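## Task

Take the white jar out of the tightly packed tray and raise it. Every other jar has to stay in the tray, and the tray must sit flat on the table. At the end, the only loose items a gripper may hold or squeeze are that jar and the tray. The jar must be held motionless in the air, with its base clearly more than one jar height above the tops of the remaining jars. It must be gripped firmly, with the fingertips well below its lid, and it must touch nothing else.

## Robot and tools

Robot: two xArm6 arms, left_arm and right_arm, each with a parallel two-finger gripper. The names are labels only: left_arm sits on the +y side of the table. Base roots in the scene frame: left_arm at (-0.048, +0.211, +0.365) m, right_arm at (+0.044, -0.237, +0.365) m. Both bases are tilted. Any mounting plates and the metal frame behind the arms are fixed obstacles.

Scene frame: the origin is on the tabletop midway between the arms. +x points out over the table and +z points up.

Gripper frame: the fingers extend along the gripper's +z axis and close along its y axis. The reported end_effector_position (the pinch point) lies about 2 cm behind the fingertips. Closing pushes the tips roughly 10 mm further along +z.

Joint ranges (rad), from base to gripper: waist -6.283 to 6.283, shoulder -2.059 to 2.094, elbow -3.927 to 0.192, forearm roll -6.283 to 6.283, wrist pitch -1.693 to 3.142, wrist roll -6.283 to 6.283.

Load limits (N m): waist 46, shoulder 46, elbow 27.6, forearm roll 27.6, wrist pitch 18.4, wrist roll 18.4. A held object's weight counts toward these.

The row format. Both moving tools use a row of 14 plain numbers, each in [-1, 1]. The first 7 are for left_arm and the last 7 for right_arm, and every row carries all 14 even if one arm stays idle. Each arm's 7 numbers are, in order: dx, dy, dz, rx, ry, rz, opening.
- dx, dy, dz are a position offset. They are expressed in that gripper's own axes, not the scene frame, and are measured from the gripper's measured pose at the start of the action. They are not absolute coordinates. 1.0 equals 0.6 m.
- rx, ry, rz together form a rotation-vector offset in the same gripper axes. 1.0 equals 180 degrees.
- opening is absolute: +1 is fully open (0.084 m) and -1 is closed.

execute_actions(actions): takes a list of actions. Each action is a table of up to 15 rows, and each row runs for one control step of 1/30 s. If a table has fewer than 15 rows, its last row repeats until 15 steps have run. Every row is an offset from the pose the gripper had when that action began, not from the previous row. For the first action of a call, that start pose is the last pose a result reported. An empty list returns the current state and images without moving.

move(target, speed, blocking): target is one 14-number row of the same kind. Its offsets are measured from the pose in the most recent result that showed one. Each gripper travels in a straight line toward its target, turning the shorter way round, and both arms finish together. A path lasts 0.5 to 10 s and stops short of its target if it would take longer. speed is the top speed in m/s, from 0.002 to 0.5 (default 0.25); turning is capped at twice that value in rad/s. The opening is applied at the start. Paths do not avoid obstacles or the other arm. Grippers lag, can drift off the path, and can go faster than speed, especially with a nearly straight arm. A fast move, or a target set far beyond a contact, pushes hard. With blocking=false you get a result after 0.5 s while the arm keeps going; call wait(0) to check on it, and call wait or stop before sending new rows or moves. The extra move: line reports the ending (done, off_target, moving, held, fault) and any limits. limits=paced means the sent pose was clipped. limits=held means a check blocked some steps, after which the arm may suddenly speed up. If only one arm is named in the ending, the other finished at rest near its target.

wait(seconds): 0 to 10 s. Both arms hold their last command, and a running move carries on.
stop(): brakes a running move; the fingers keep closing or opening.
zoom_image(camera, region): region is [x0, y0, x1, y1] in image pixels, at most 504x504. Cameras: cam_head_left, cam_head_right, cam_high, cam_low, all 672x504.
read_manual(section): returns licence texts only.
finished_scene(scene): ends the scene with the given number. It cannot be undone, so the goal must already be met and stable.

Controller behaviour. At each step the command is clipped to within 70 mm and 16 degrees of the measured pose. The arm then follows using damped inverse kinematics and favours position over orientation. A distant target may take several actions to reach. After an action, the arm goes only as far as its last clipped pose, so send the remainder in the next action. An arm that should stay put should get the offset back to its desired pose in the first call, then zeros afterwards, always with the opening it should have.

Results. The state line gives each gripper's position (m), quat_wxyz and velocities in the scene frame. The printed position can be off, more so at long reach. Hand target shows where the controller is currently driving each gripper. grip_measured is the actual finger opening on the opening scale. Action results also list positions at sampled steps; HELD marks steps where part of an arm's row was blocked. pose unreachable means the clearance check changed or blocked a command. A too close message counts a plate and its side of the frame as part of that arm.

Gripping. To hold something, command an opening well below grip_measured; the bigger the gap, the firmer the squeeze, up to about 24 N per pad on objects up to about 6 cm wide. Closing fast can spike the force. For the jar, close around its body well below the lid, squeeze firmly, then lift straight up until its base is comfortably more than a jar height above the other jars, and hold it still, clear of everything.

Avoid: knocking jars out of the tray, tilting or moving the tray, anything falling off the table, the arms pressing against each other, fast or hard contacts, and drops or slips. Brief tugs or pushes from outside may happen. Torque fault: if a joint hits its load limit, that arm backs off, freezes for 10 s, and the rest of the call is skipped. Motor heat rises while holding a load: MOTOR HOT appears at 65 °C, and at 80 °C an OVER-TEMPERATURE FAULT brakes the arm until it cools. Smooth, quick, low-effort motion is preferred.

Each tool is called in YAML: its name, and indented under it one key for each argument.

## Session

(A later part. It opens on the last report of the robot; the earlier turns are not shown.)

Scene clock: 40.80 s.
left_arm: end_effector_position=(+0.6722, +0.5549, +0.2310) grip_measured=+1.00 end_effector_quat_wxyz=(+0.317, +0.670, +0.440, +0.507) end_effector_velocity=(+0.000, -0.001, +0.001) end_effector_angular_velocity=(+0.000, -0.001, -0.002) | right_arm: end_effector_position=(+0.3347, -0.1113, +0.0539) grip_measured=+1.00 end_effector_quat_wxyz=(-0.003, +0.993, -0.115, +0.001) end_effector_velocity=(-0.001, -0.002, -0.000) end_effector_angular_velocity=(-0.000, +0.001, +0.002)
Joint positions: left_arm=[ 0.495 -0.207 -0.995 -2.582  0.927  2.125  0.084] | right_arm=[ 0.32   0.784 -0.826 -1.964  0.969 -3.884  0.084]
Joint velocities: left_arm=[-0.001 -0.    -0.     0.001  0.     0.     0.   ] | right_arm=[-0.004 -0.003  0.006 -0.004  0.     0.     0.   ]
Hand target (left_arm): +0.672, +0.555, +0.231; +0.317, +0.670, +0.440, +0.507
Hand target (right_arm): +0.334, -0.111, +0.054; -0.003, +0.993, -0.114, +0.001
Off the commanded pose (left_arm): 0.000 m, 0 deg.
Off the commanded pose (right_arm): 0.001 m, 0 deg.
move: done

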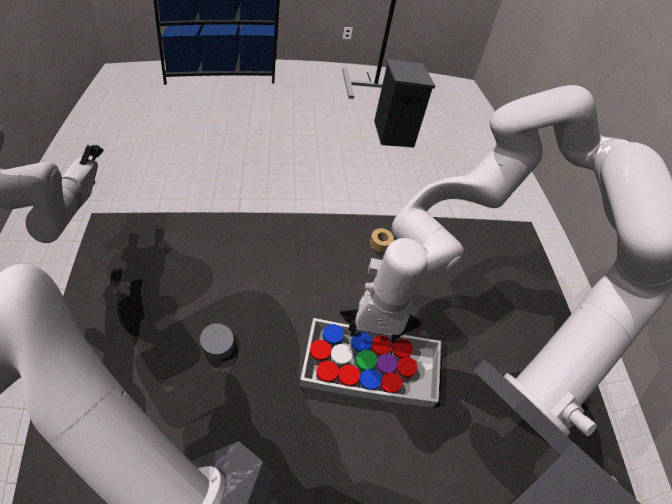

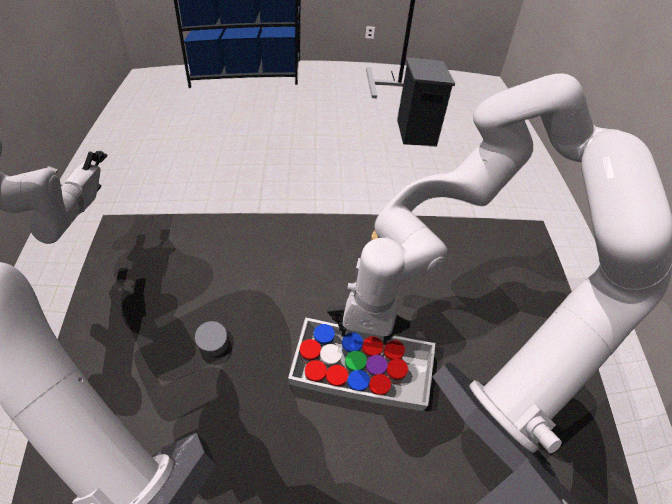

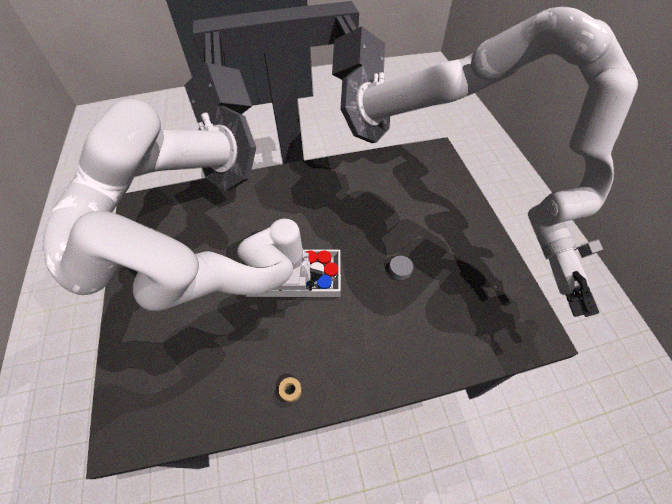

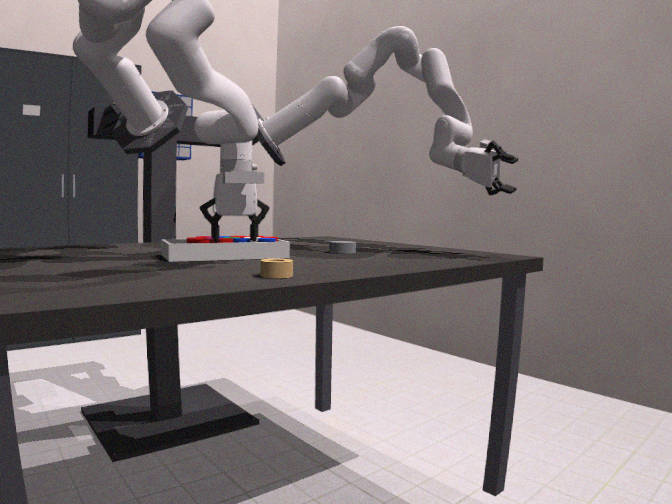

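move:
  target: [0,0,0,0,0,0,1,-0.024,-0.006,0,0,0,0,1]
  speed: 0.02

move:
  target: [0,0,0,0,0,0,1,0,0.045,0,0,0,0,1]
  speed: 0.02

zoom_image:
  camera: "cam_head_left"
  region: [280,270,460,425]

Scene clock: 45.50 s.
left_arm: end_effector_position=(+0.6722, +0.5549, +0.2310) grip_measured=+1.00 end_effector_quat_wxyz=(+0.317, +0.670, +0.440, +0.507) end_effector_velocity=(-0.000, -0.000, -0.000) end_effector_angular_velocity=(-0.002, +0.001, +0.001) | right_arm: end_effector_position=(+0.3214, -0.1046, +0.0539) grip_measured=+1.00 end_effector_quat_wxyz=(-0.003, +0.993, -0.114, +0.001) end_effector_velocity=(-0.000, +0.001, +0.000) end_effector_angular_velocity=(+0.000, -0.000, -0.003)
Joint positions: left_arm=[ 0.495 -0.207 -0.995 -2.582  0.927  2.125  0.084] | right_arm=[ 0.336  0.817 -0.826 -1.969  0.982 -3.847  0.084]
Joint velocities: left_arm=[-0.     0.001  0.001 -0.001  0.    -0.001  0.   ] | right_arm=[ 0.001  0.002 -0.001  0.     0.     0.004  0.   ]
Hand target (left_arm): +0.672, +0.555, +0.231; +0.317, +0.670, +0.440, +0.507
Hand target (right_arm): +0.321, -0.105, +0.054; -0.003, +0.993, -0.115, +0.001
Off the commanded pose (left_arm): 0.000 m, 0 deg.
Off the commanded pose (right_arm): 0.000 m, 0 deg.
move: done

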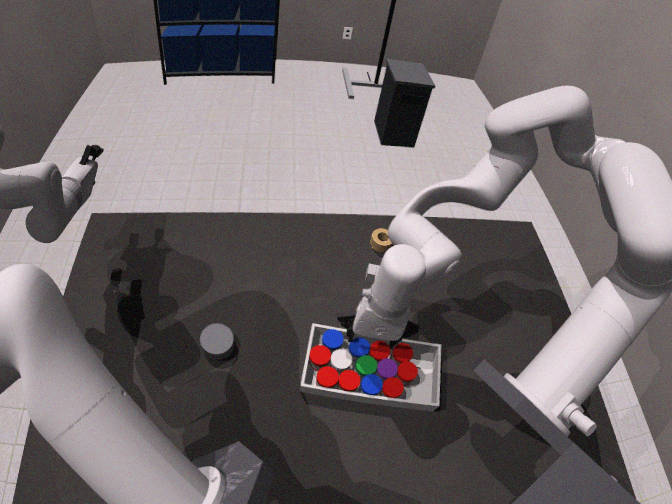

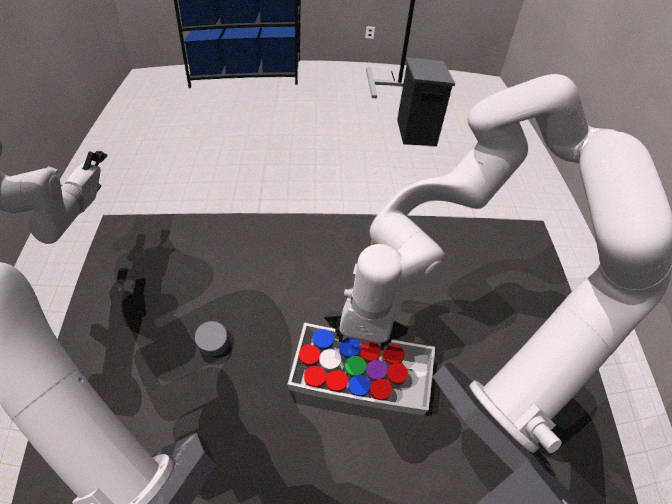

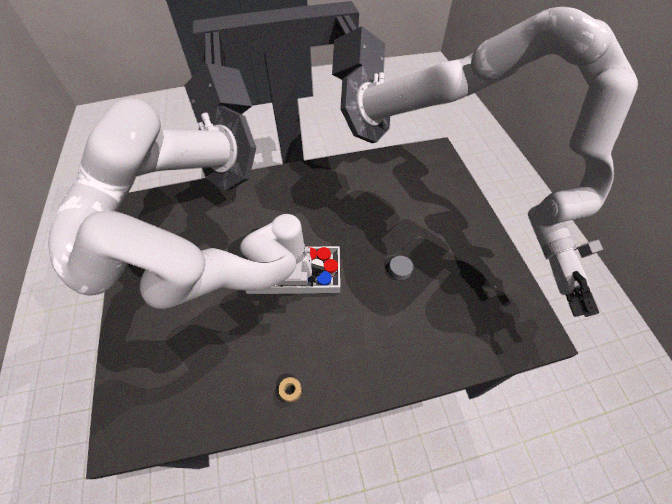

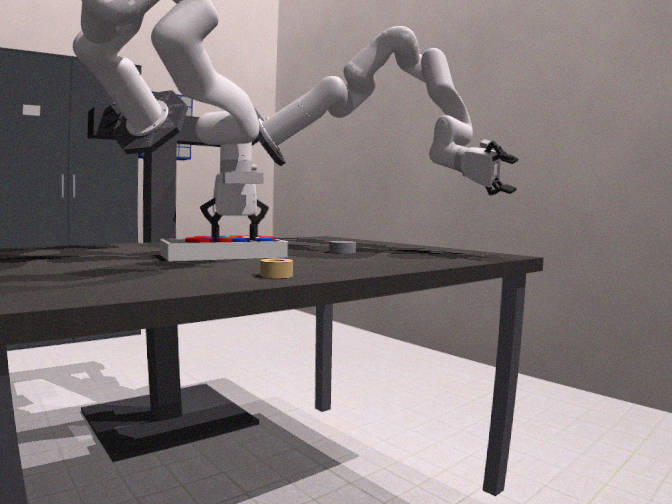

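Scene clock: 47.10 s.
left_arm: end_effector_position=(+0.6722, +0.5549, +0.2310) grip_measured=+1.00 end_effector_quat_wxyz=(+0.317, +0.670, +0.440, +0.507) end_effector_velocity=(+0.000, +0.001, +0.000) end_effector_angular_velocity=(+0.002, -0.000, +0.000) | right_arm: end_effector_position=(+0.3154, -0.1308, +0.0538) grip_measured=+1.00 end_effector_quat_wxyz=(-0.003, +0.993, -0.114, +0.001) end_effector_velocity=(-0.001, -0.001, +0.000) end_effector_angular_velocity=(+0.001, -0.000, +0.001)
Joint positions: left_arm=[ 0.495 -0.207 -0.995 -2.582  0.927  2.125  0.084] | right_arm=[ 0.283  0.753 -0.752 -2.028  0.986 -3.835  0.084]
Joint velocities: left_arm=[ 0.001 -0.    -0.001  0.     0.     0.001  0.   ] | right_arm=[-0.003 -0.003  0.004 -0.004  0.     0.001  0.   ]
Hand target (left_arm): +0.672, +0.555, +0.231; +0.317, +0.670, +0.440, +0.507
Hand target (right_arm): +0.315, -0.131, +0.054; -0.003, +0.993, -0.114, +0.001
Off the commanded pose (left_arm): 0.000 m, 0 deg.
Off the commanded pose (right_arm): 0.000 m, 0 deg.
move: done

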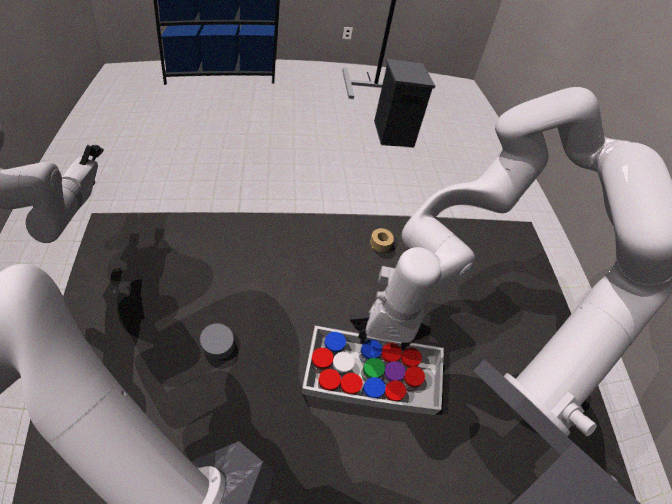

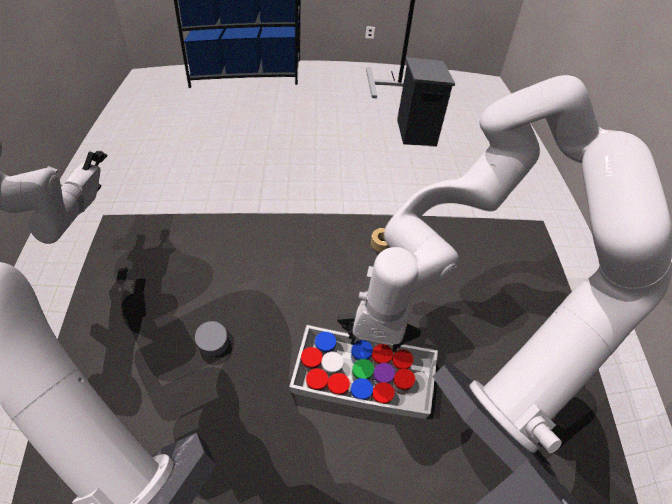

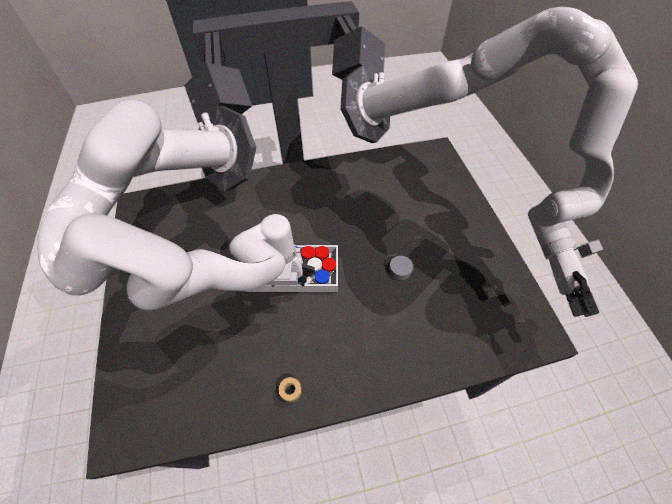

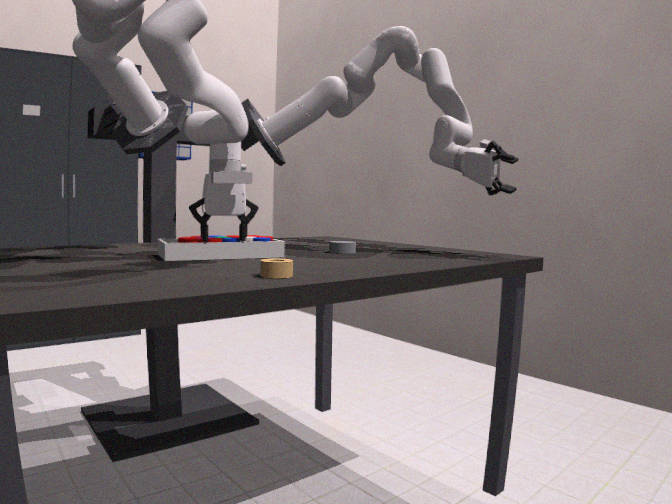

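Region (280, 270, 460, 425) of cam_head_left's 672x504 image, scaled by 2.800, with more detail than that image has; it fills the top 434 rows of this view, and the rest is white.

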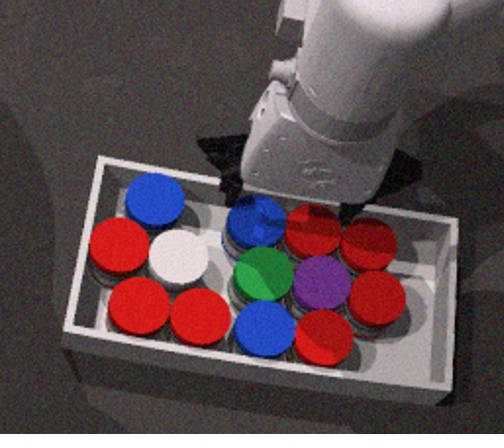

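move:
  target: [0,0,0,0,0,0,1,0.004,-0.004,-0.045,0,0,0,1]
  speed: 0.06

move:
  target: [0,0,0,0,0,0,1,-0.124,-0.128,0.008,0,0,0,-1]
  speed: 0.12

zoom_image:
  camera: "cam_head_left"
  region: [280,270,460,425]

zoom_image:
  camera: "cam_low"
  region: [140,180,320,290]

Scene clock: 54.43 s.
left_arm: end_effector_position=(+0.6722, +0.5549, +0.2310) grip_measured=+1.00 end_effector_quat_wxyz=(+0.317, +0.670, +0.440, +0.507) end_effector_velocity=(+0.000, -0.001, +0.000) end_effector_angular_velocity=(-0.001, -0.001, -0.001) | right_arm: end_effector_position=(+0.3182, -0.1291, +0.0806) grip_measured=+1.00 end_effector_quat_wxyz=(-0.003, +0.993, -0.114, +0.001) end_effector_velocity=(-0.000, -0.000, +0.002) end_effector_angular_velocity=(-0.001, +0.000, +0.001)
Joint positions: left_arm=[ 0.495 -0.207 -0.995 -2.582  0.927  2.125  0.084] | right_arm=[ 0.352  0.692 -0.702 -1.951  0.981 -3.848  0.084]
Joint velocities: left_arm=[-0.002 -0.     0.001  0.     0.     0.001  0.   ] | right_arm=[ 0.004 -0.004  0.003  0.006  0.001 -0.002  0.   ]
Hand target (left_arm): +0.672, +0.555, +0.231; +0.317, +0.670, +0.440, +0.507
Hand target (right_arm): +0.318, -0.129, +0.081; -0.003, +0.993, -0.114, +0.001
Off the commanded pose (left_arm): 0.000 m, 0 deg.
Off the commanded pose (right_arm): 0.000 m, 0 deg.
move: done

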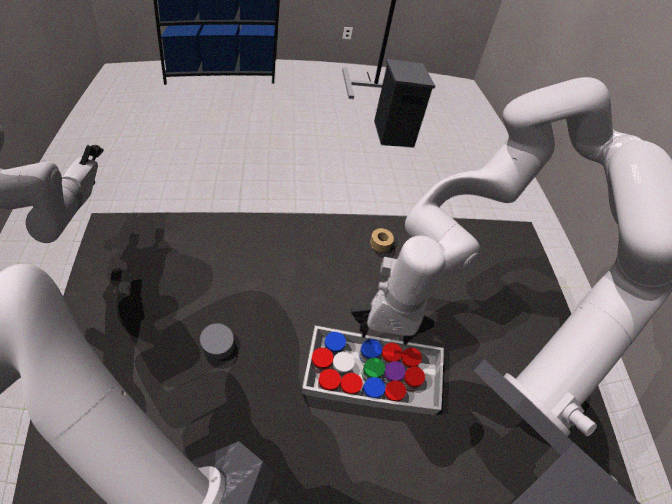

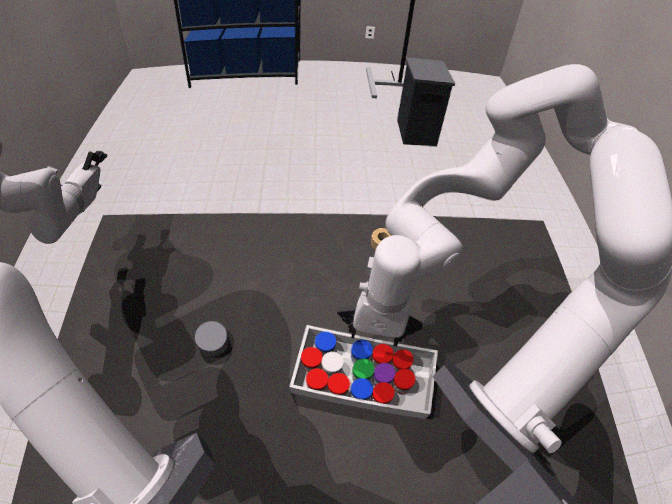

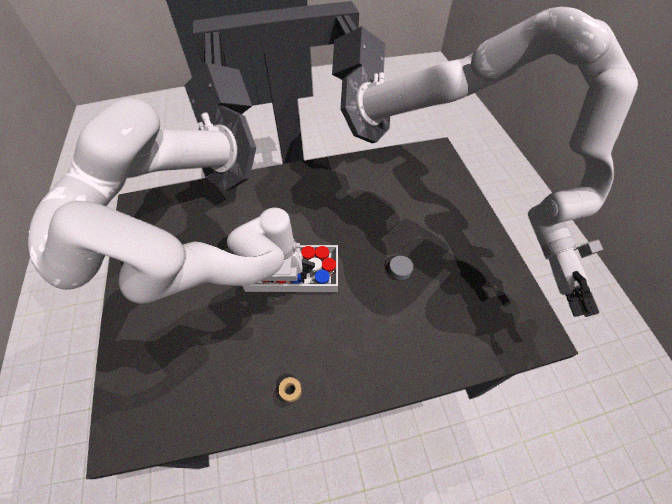

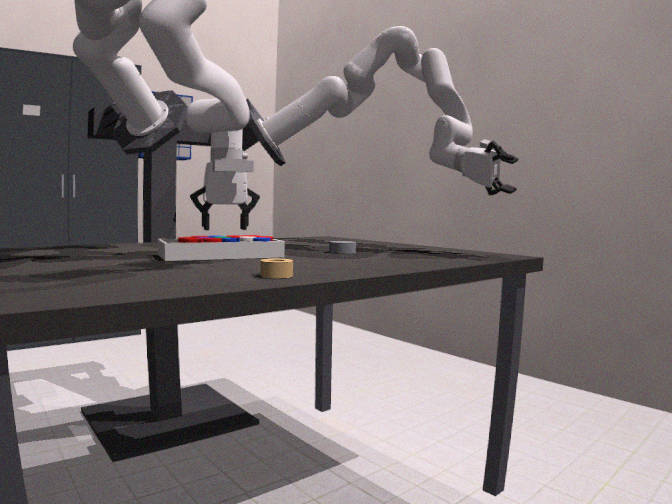

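Scene clock: 55.77 s.
left_arm: end_effector_position=(+0.6722, +0.5549, +0.2310) grip_measured=+1.00 end_effector_quat_wxyz=(+0.317, +0.670, +0.440, +0.507) end_effector_velocity=(-0.000, -0.001, -0.001) end_effector_angular_velocity=(-0.002, +0.002, -0.000) | right_arm: end_effector_position=(+0.2632, -0.0375, +0.0762) grip_measured=-1.00 end_effector_quat_wxyz=(-0.003, +0.993, -0.115, +0.001) end_effector_velocity=(-0.003, +0.002, -0.000) end_effector_angular_velocity=(+0.000, +0.002, +0.002)
Joint positions: left_arm=[ 0.495 -0.207 -0.995 -2.582  0.927  2.125  0.084] | right_arm=[ 0.545  1.029 -0.914 -1.837  1.011 -3.703  0.   ]
Joint velocities: left_arm=[-0.     0.001  0.001 -0.    -0.    -0.001  0.   ] | right_arm=[ 0.005  0.009 -0.006  0.004 -0.002  0.002  0.   ]
Hand target (left_arm): +0.672, +0.555, +0.231; +0.317, +0.670, +0.440, +0.507
Hand target (right_arm): +0.263, -0.037, +0.076; -0.003, +0.993, -0.115, +0.001
Off the commanded pose (left_arm): 0.000 m, 0 deg.
Off the commanded pose (right_arm): 0.000 m, 0 deg.
move: done

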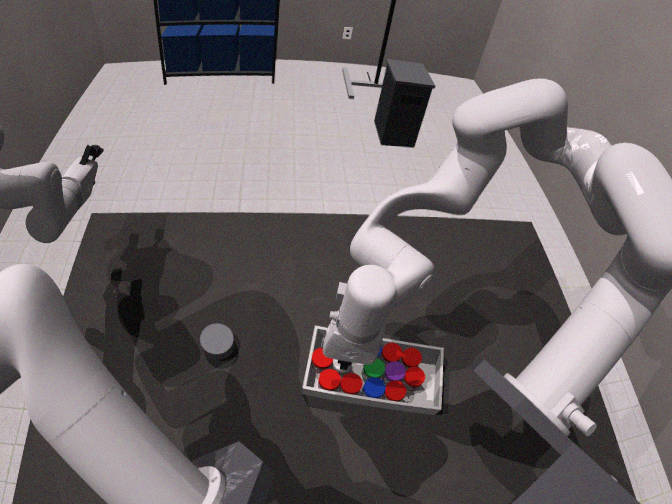

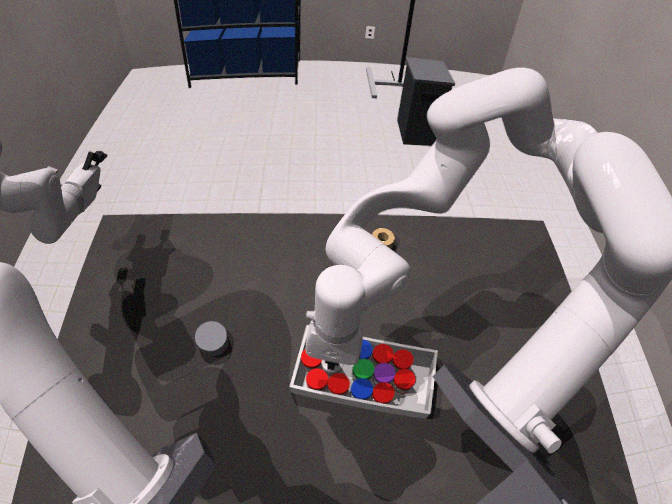

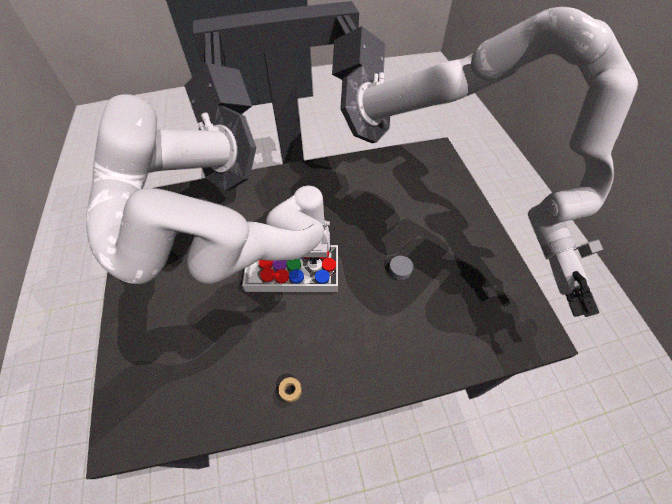

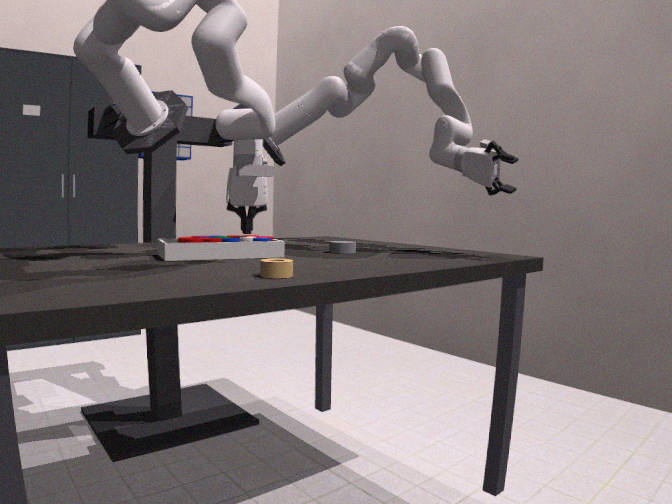

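Region (280, 270, 460, 425) of cam_head_left's 672x504 image, scaled by 2.800, with more detail than that image has; it fills the top 434 rows of this view, and the rest is white.

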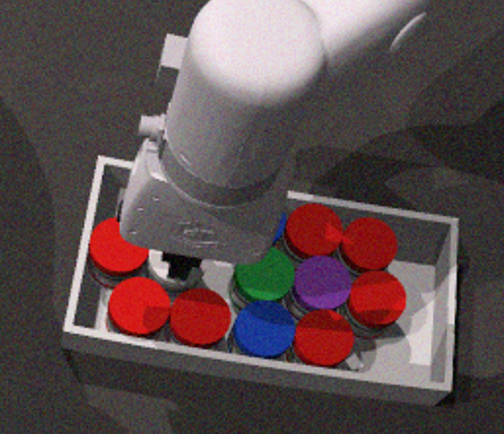

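Region (140, 180, 320, 290) of cam_low's 672x504 image, scaled by 2.800, with more detail than that image has.

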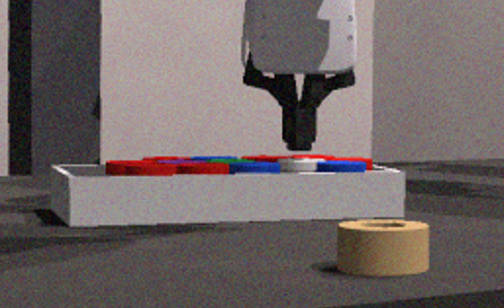

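move:
  target: [0,0,0,0,0,0,1,0.012,0,0.014,0,0,0,-1]
  speed: 0.015

move:
  target: [0,0,0,0,0,0,1,0.008,0.013,0.001,0,0,0,-1]
  speed: 0.015

zoom_image:
  camera: "cam_head_left"
  region: [280,270,460,425]

zoom_image:
  camera: "cam_low"
  region: [140,180,320,290]

Scene clock: 66.17 s.
left_arm: end_effector_position=(+0.6722, +0.5549, +0.2310) grip_measured=+1.00 end_effector_quat_wxyz=(+0.317, +0.670, +0.440, +0.507) end_effector_velocity=(+0.000, -0.000, -0.000) end_effector_angular_velocity=(-0.001, +0.000, +0.001) | right_arm: end_effector_position=(+0.2699, -0.0391, +0.0682) grip_measured=-1.00 end_effector_quat_wxyz=(-0.004, +0.993, -0.115, +0.001) end_effector_velocity=(-0.000, -0.000, -0.000) end_effector_angular_velocity=(+0.002, +0.001, +0.004)
Joint positions: left_arm=[ 0.495 -0.207 -0.995 -2.582  0.927  2.125  0.084] | right_arm=[ 0.516  1.031 -0.93  -1.857  1.01  -3.721  0.   ]
Joint velocities: left_arm=[-0.001  0.001 -0.    -0.001 -0.    -0.     0.   ] | right_arm=[-0.002 -0.     0.001 -0.003 -0.002 -0.003  0.   ]
Hand target (left_arm): +0.672, +0.555, +0.231; +0.317, +0.670, +0.440, +0.507
Hand target (right_arm): +0.270, -0.039, +0.068; -0.003, +0.993, -0.115, +0.001
Off the commanded pose (left_arm): 0.000 m, 0 deg.
Off the commanded pose (right_arm): 0.000 m, 0 deg.
move: done

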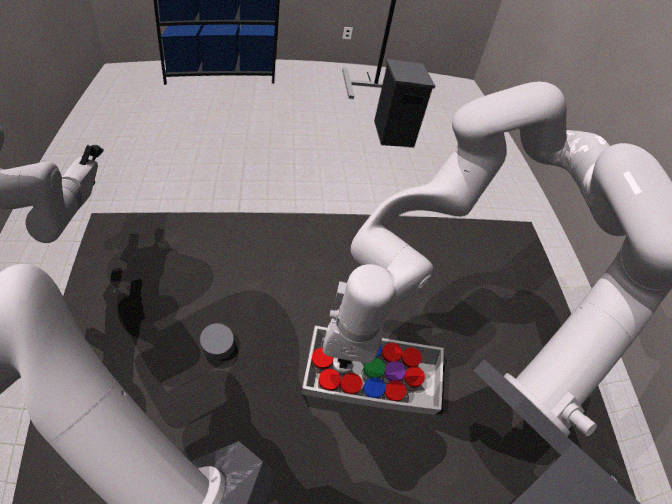

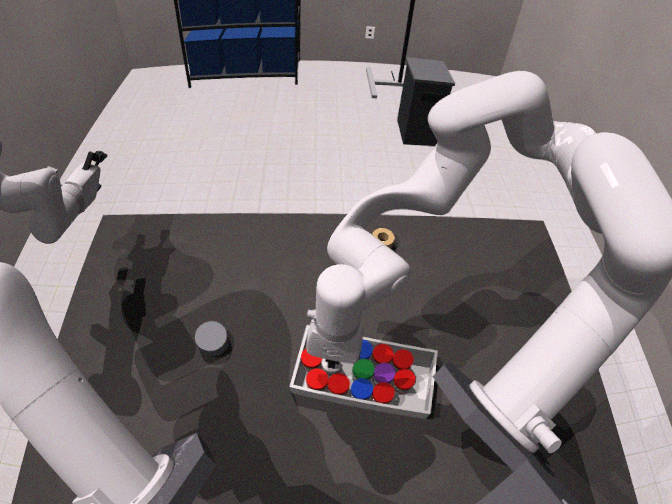

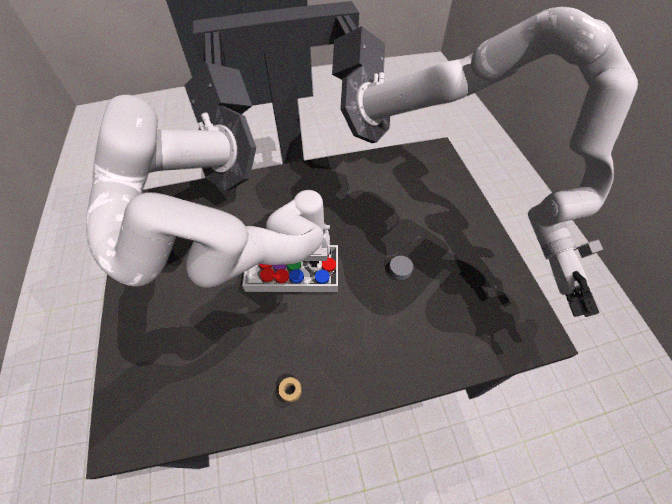

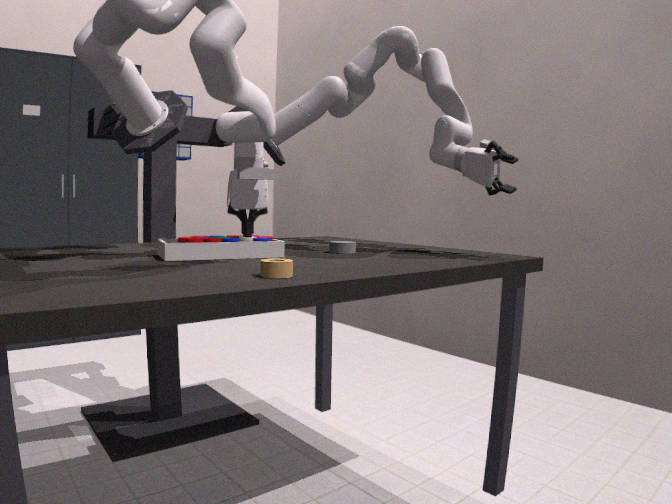

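Scene clock: 67.00 s.
left_arm: end_effector_position=(+0.6722, +0.5549, +0.2310) grip_measured=+1.00 end_effector_quat_wxyz=(+0.317, +0.670, +0.440, +0.507) end_effector_velocity=(-0.001, -0.001, -0.001) end_effector_angular_velocity=(-0.002, +0.002, -0.000) | right_arm: end_effector_position=(+0.2726, -0.0471, +0.0679) grip_measured=-1.00 end_effector_quat_wxyz=(-0.004, +0.993, -0.114, +0.001) end_effector_velocity=(+0.001, -0.001, -0.000) end_effector_angular_velocity=(+0.000, -0.001, -0.001)
Joint positions: left_arm=[ 0.495 -0.207 -0.995 -2.582  0.927  2.125  0.084] | right_arm=[ 0.499  1.006 -0.907 -1.874  1.009 -3.724  0.   ]
Joint velocities: left_arm=[-0.001  0.001  0.001 -0.001  0.     0.001  0.   ] | right_arm=[-0.004 -0.004  0.003 -0.004  0.    -0.     0.   ]
Hand target (left_arm): +0.672, +0.555, +0.231; +0.317, +0.670, +0.440, +0.507
Hand target (right_arm): +0.273, -0.048, +0.068; -0.004, +0.993, -0.115, +0.001
Off the commanded pose (left_arm): 0.000 m, 0 deg.
Off the commanded pose (right_arm): 0.001 m, 0 deg.
move: done

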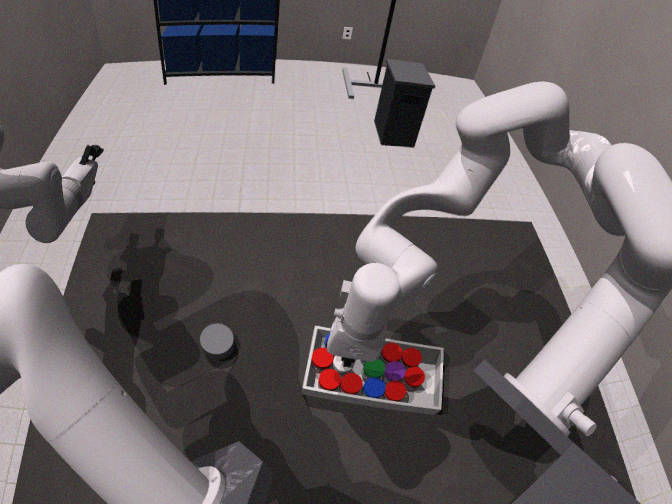

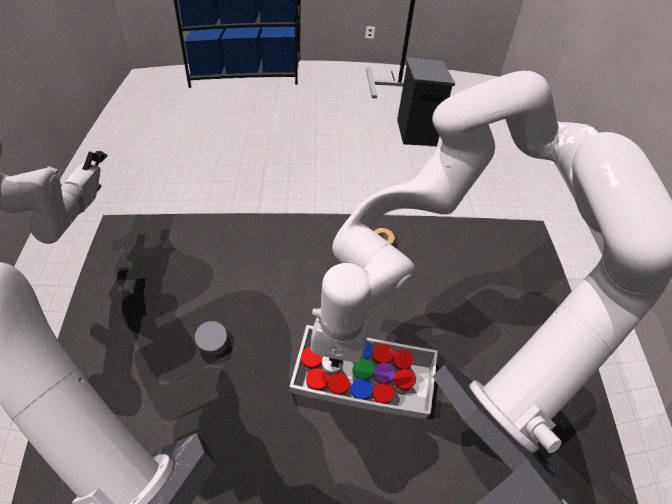

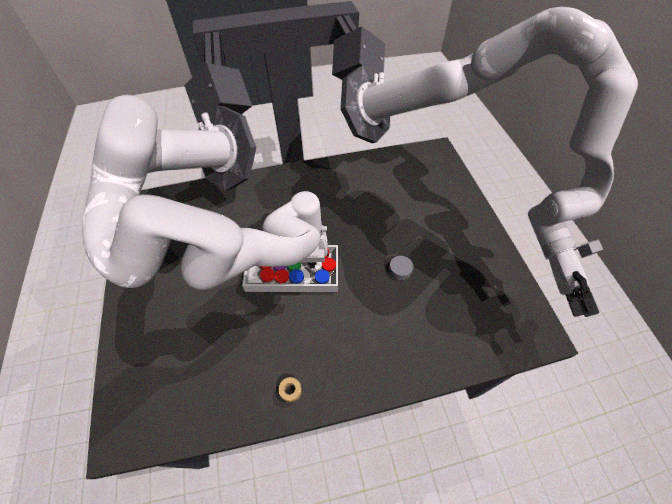

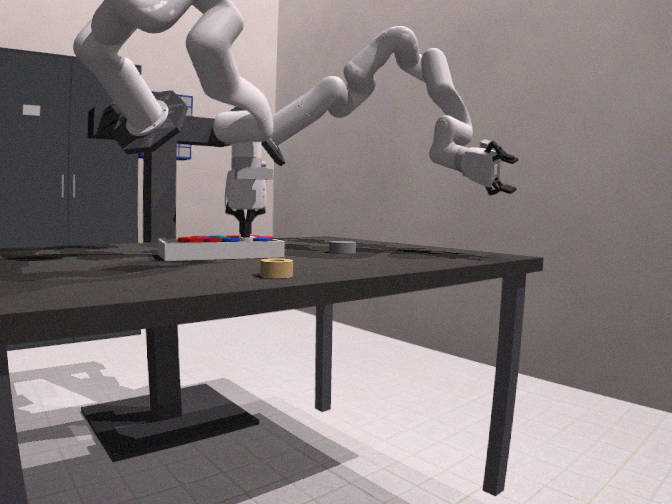

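Region (280, 270, 460, 425) of cam_head_left's 672x504 image, scaled by 2.800, with more detail than that image has; it fills the top 434 rows of this view, and the rest is white.

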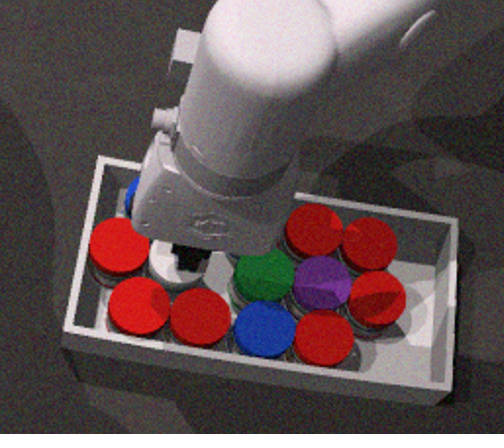

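Region (140, 180, 320, 290) of cam_low's 672x504 image, scaled by 2.800, with more detail than that image has.

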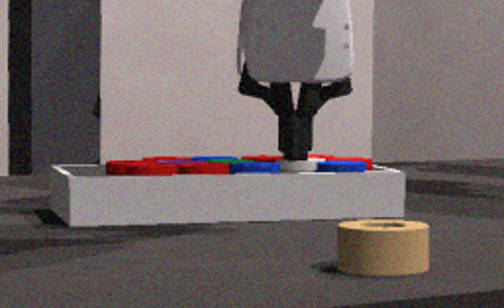

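move:
  target: [0,0,0,0,0,0,1,-0.122,0.067,-0.004,0,0,0,1]
  speed: 0.08

move:
  target: [0,0,0,0,0,0,1,0,0,0.027,0,0,0,1]
  speed: 0.03

zoom_image:
  camera: "cam_head_left"
  region: [280,270,460,425]

zoom_image:
  camera: "cam_high"
  region: [230,210,360,310]

Scene clock: 73.70 s.
left_arm: end_effector_position=(+0.6722, +0.5549, +0.2310) grip_measured=+1.00 end_effector_quat_wxyz=(+0.317, +0.670, +0.440, +0.507) end_effector_velocity=(-0.000, +0.001, +0.000) end_effector_angular_velocity=(+0.000, -0.000, +0.003) | right_arm: end_effector_position=(+0.1927, -0.0696, +0.0701) grip_measured=+1.00 end_effector_quat_wxyz=(-0.004, +0.993, -0.115, +0.000) end_effector_velocity=(-0.002, -0.001, +0.000) end_effector_angular_velocity=(-0.000, -0.002, -0.002)
Joint positions: left_arm=[ 0.495 -0.207 -0.995 -2.582  0.927  2.125  0.084] | right_arm=[ 0.522  1.099 -0.793 -1.966  1.076 -3.496  0.084]
Joint velocities: left_arm=[ 0.001 -0.001 -0.    -0.002  0.    -0.001  0.   ] | right_arm=[ 0.002  0.004  0.002 -0.002  0.004  0.009 -0.   ]
Hand target (left_arm): +0.672, +0.555, +0.231; +0.317, +0.670, +0.440, +0.507
Hand target (right_arm): +0.192, -0.070, +0.070; -0.004, +0.993, -0.114, +0.000
Off the commanded pose (left_arm): 0.000 m, 0 deg.
Off the commanded pose (right_arm): 0.001 m, 0 deg.
move: done

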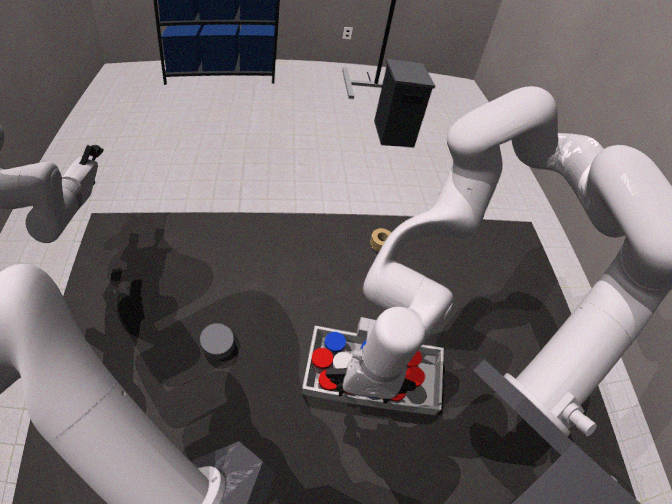

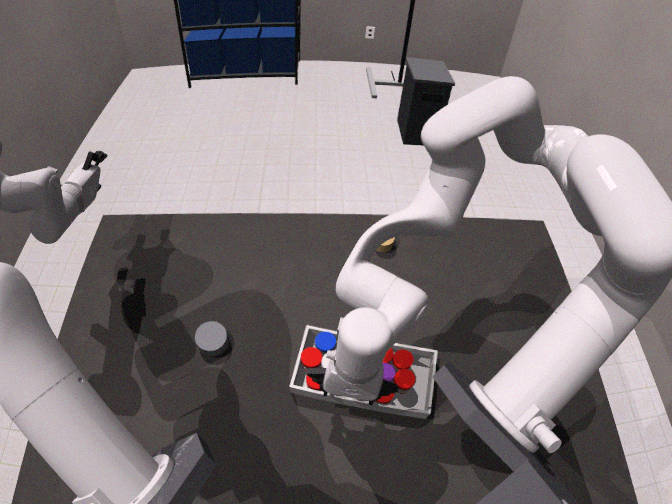

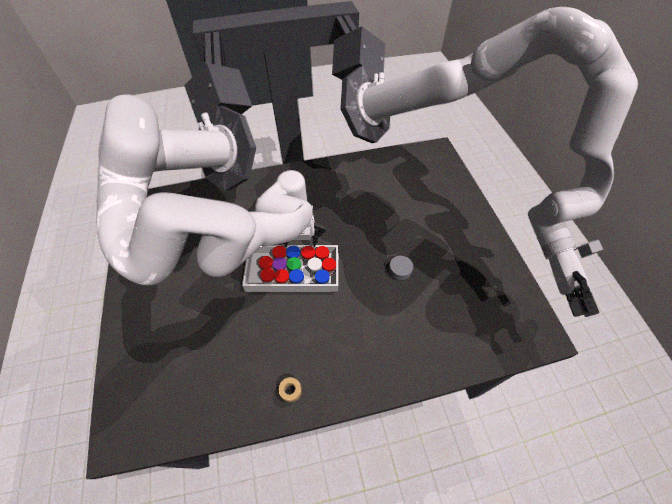

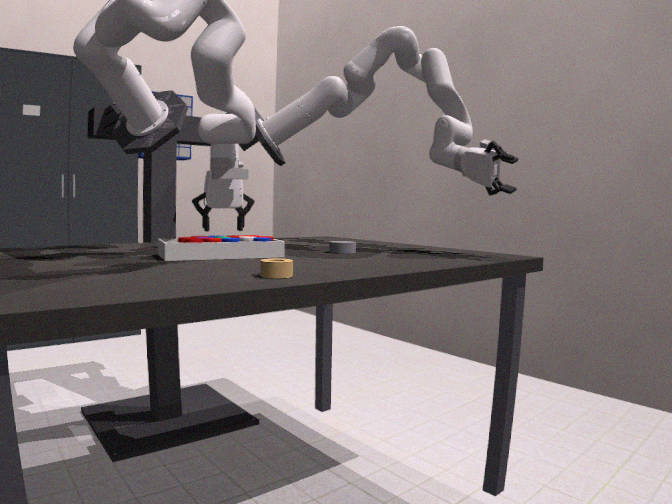

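Scene clock: 74.53 s.
left_arm: end_effector_position=(+0.6722, +0.5549, +0.2310) grip_measured=+1.00 end_effector_quat_wxyz=(+0.317, +0.670, +0.440, +0.507) end_effector_velocity=(-0.000, +0.001, -0.000) end_effector_angular_velocity=(+0.001, +0.000, +0.001) | right_arm: end_effector_position=(+0.1923, -0.0695, +0.0546) grip_measured=+1.00 end_effector_quat_wxyz=(-0.005, +0.993, -0.114, +0.000) end_effector_velocity=(+0.000, +0.000, -0.002) end_effector_angular_velocity=(-0.000, -0.001, -0.001)
Joint positions: left_arm=[ 0.495 -0.207 -0.995 -2.582  0.927  2.125  0.084] | right_arm=[ 0.471  1.129 -0.823 -2.012  1.089 -3.504  0.084]
Joint velocities: left_arm=[ 0.001  0.    -0.001  0.001 -0.    -0.001  0.   ] | right_arm=[-0.006  0.005 -0.005 -0.005  0.002 -0.001  0.   ]
Hand target (left_arm): +0.672, +0.555, +0.231; +0.317, +0.670, +0.440, +0.507
Hand target (right_arm): +0.193, -0.070, +0.054; -0.004, +0.993, -0.115, +0.000
Off the commanded pose (left_arm): 0.000 m, 0 deg.
Off the commanded pose (right_arm): 0.001 m, 0 deg.
move: done

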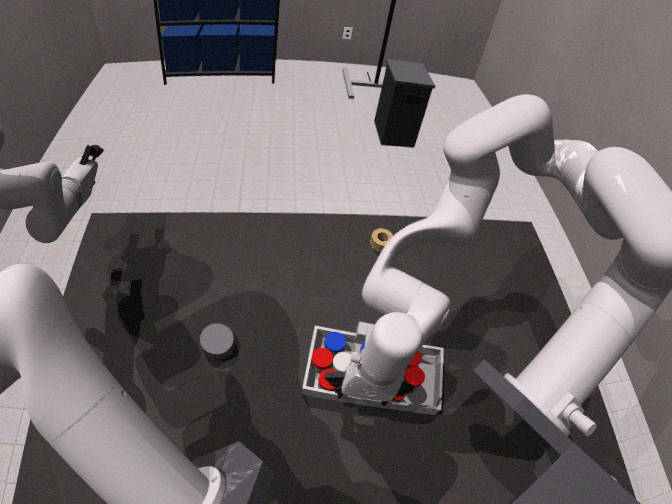

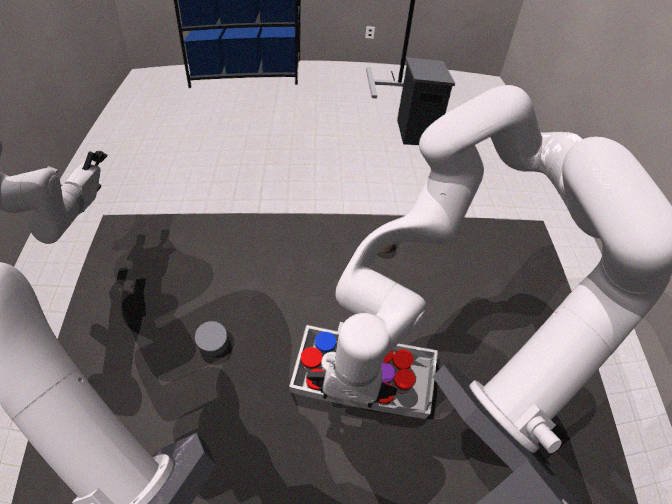

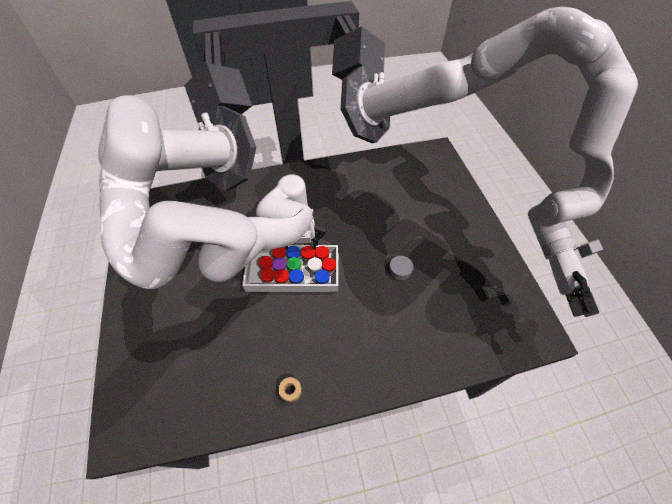

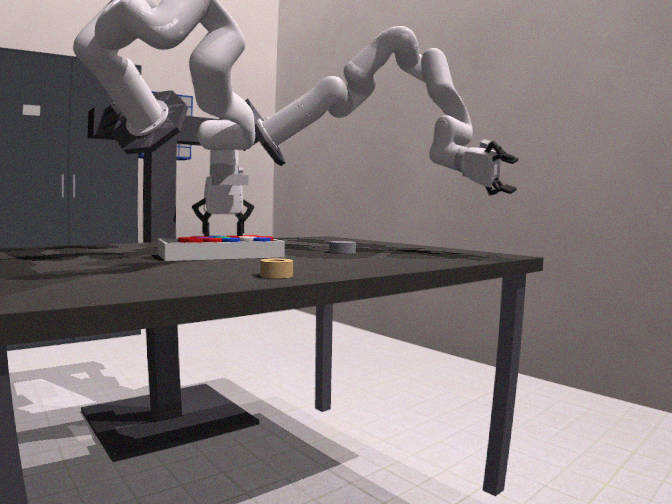

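Region (280, 270, 460, 425) of cam_head_left's 672x504 image, scaled by 2.800, with more detail than that image has; it fills the top 434 rows of this view, and the rest is white.

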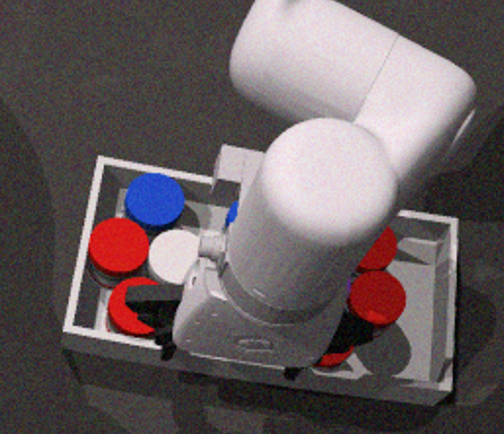

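Region (230, 210, 360, 310) of cam_high's 672x504 image, scaled by 3.877, with more detail than that image has; it fills the top 388 rows of this view, and the rest is white.

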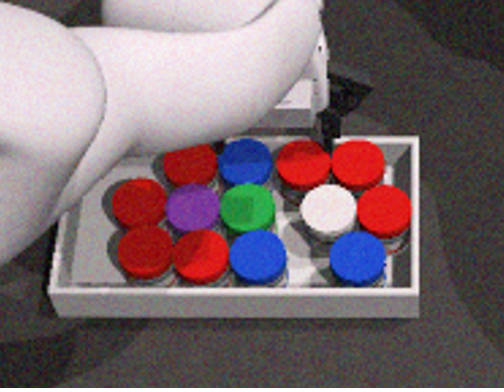

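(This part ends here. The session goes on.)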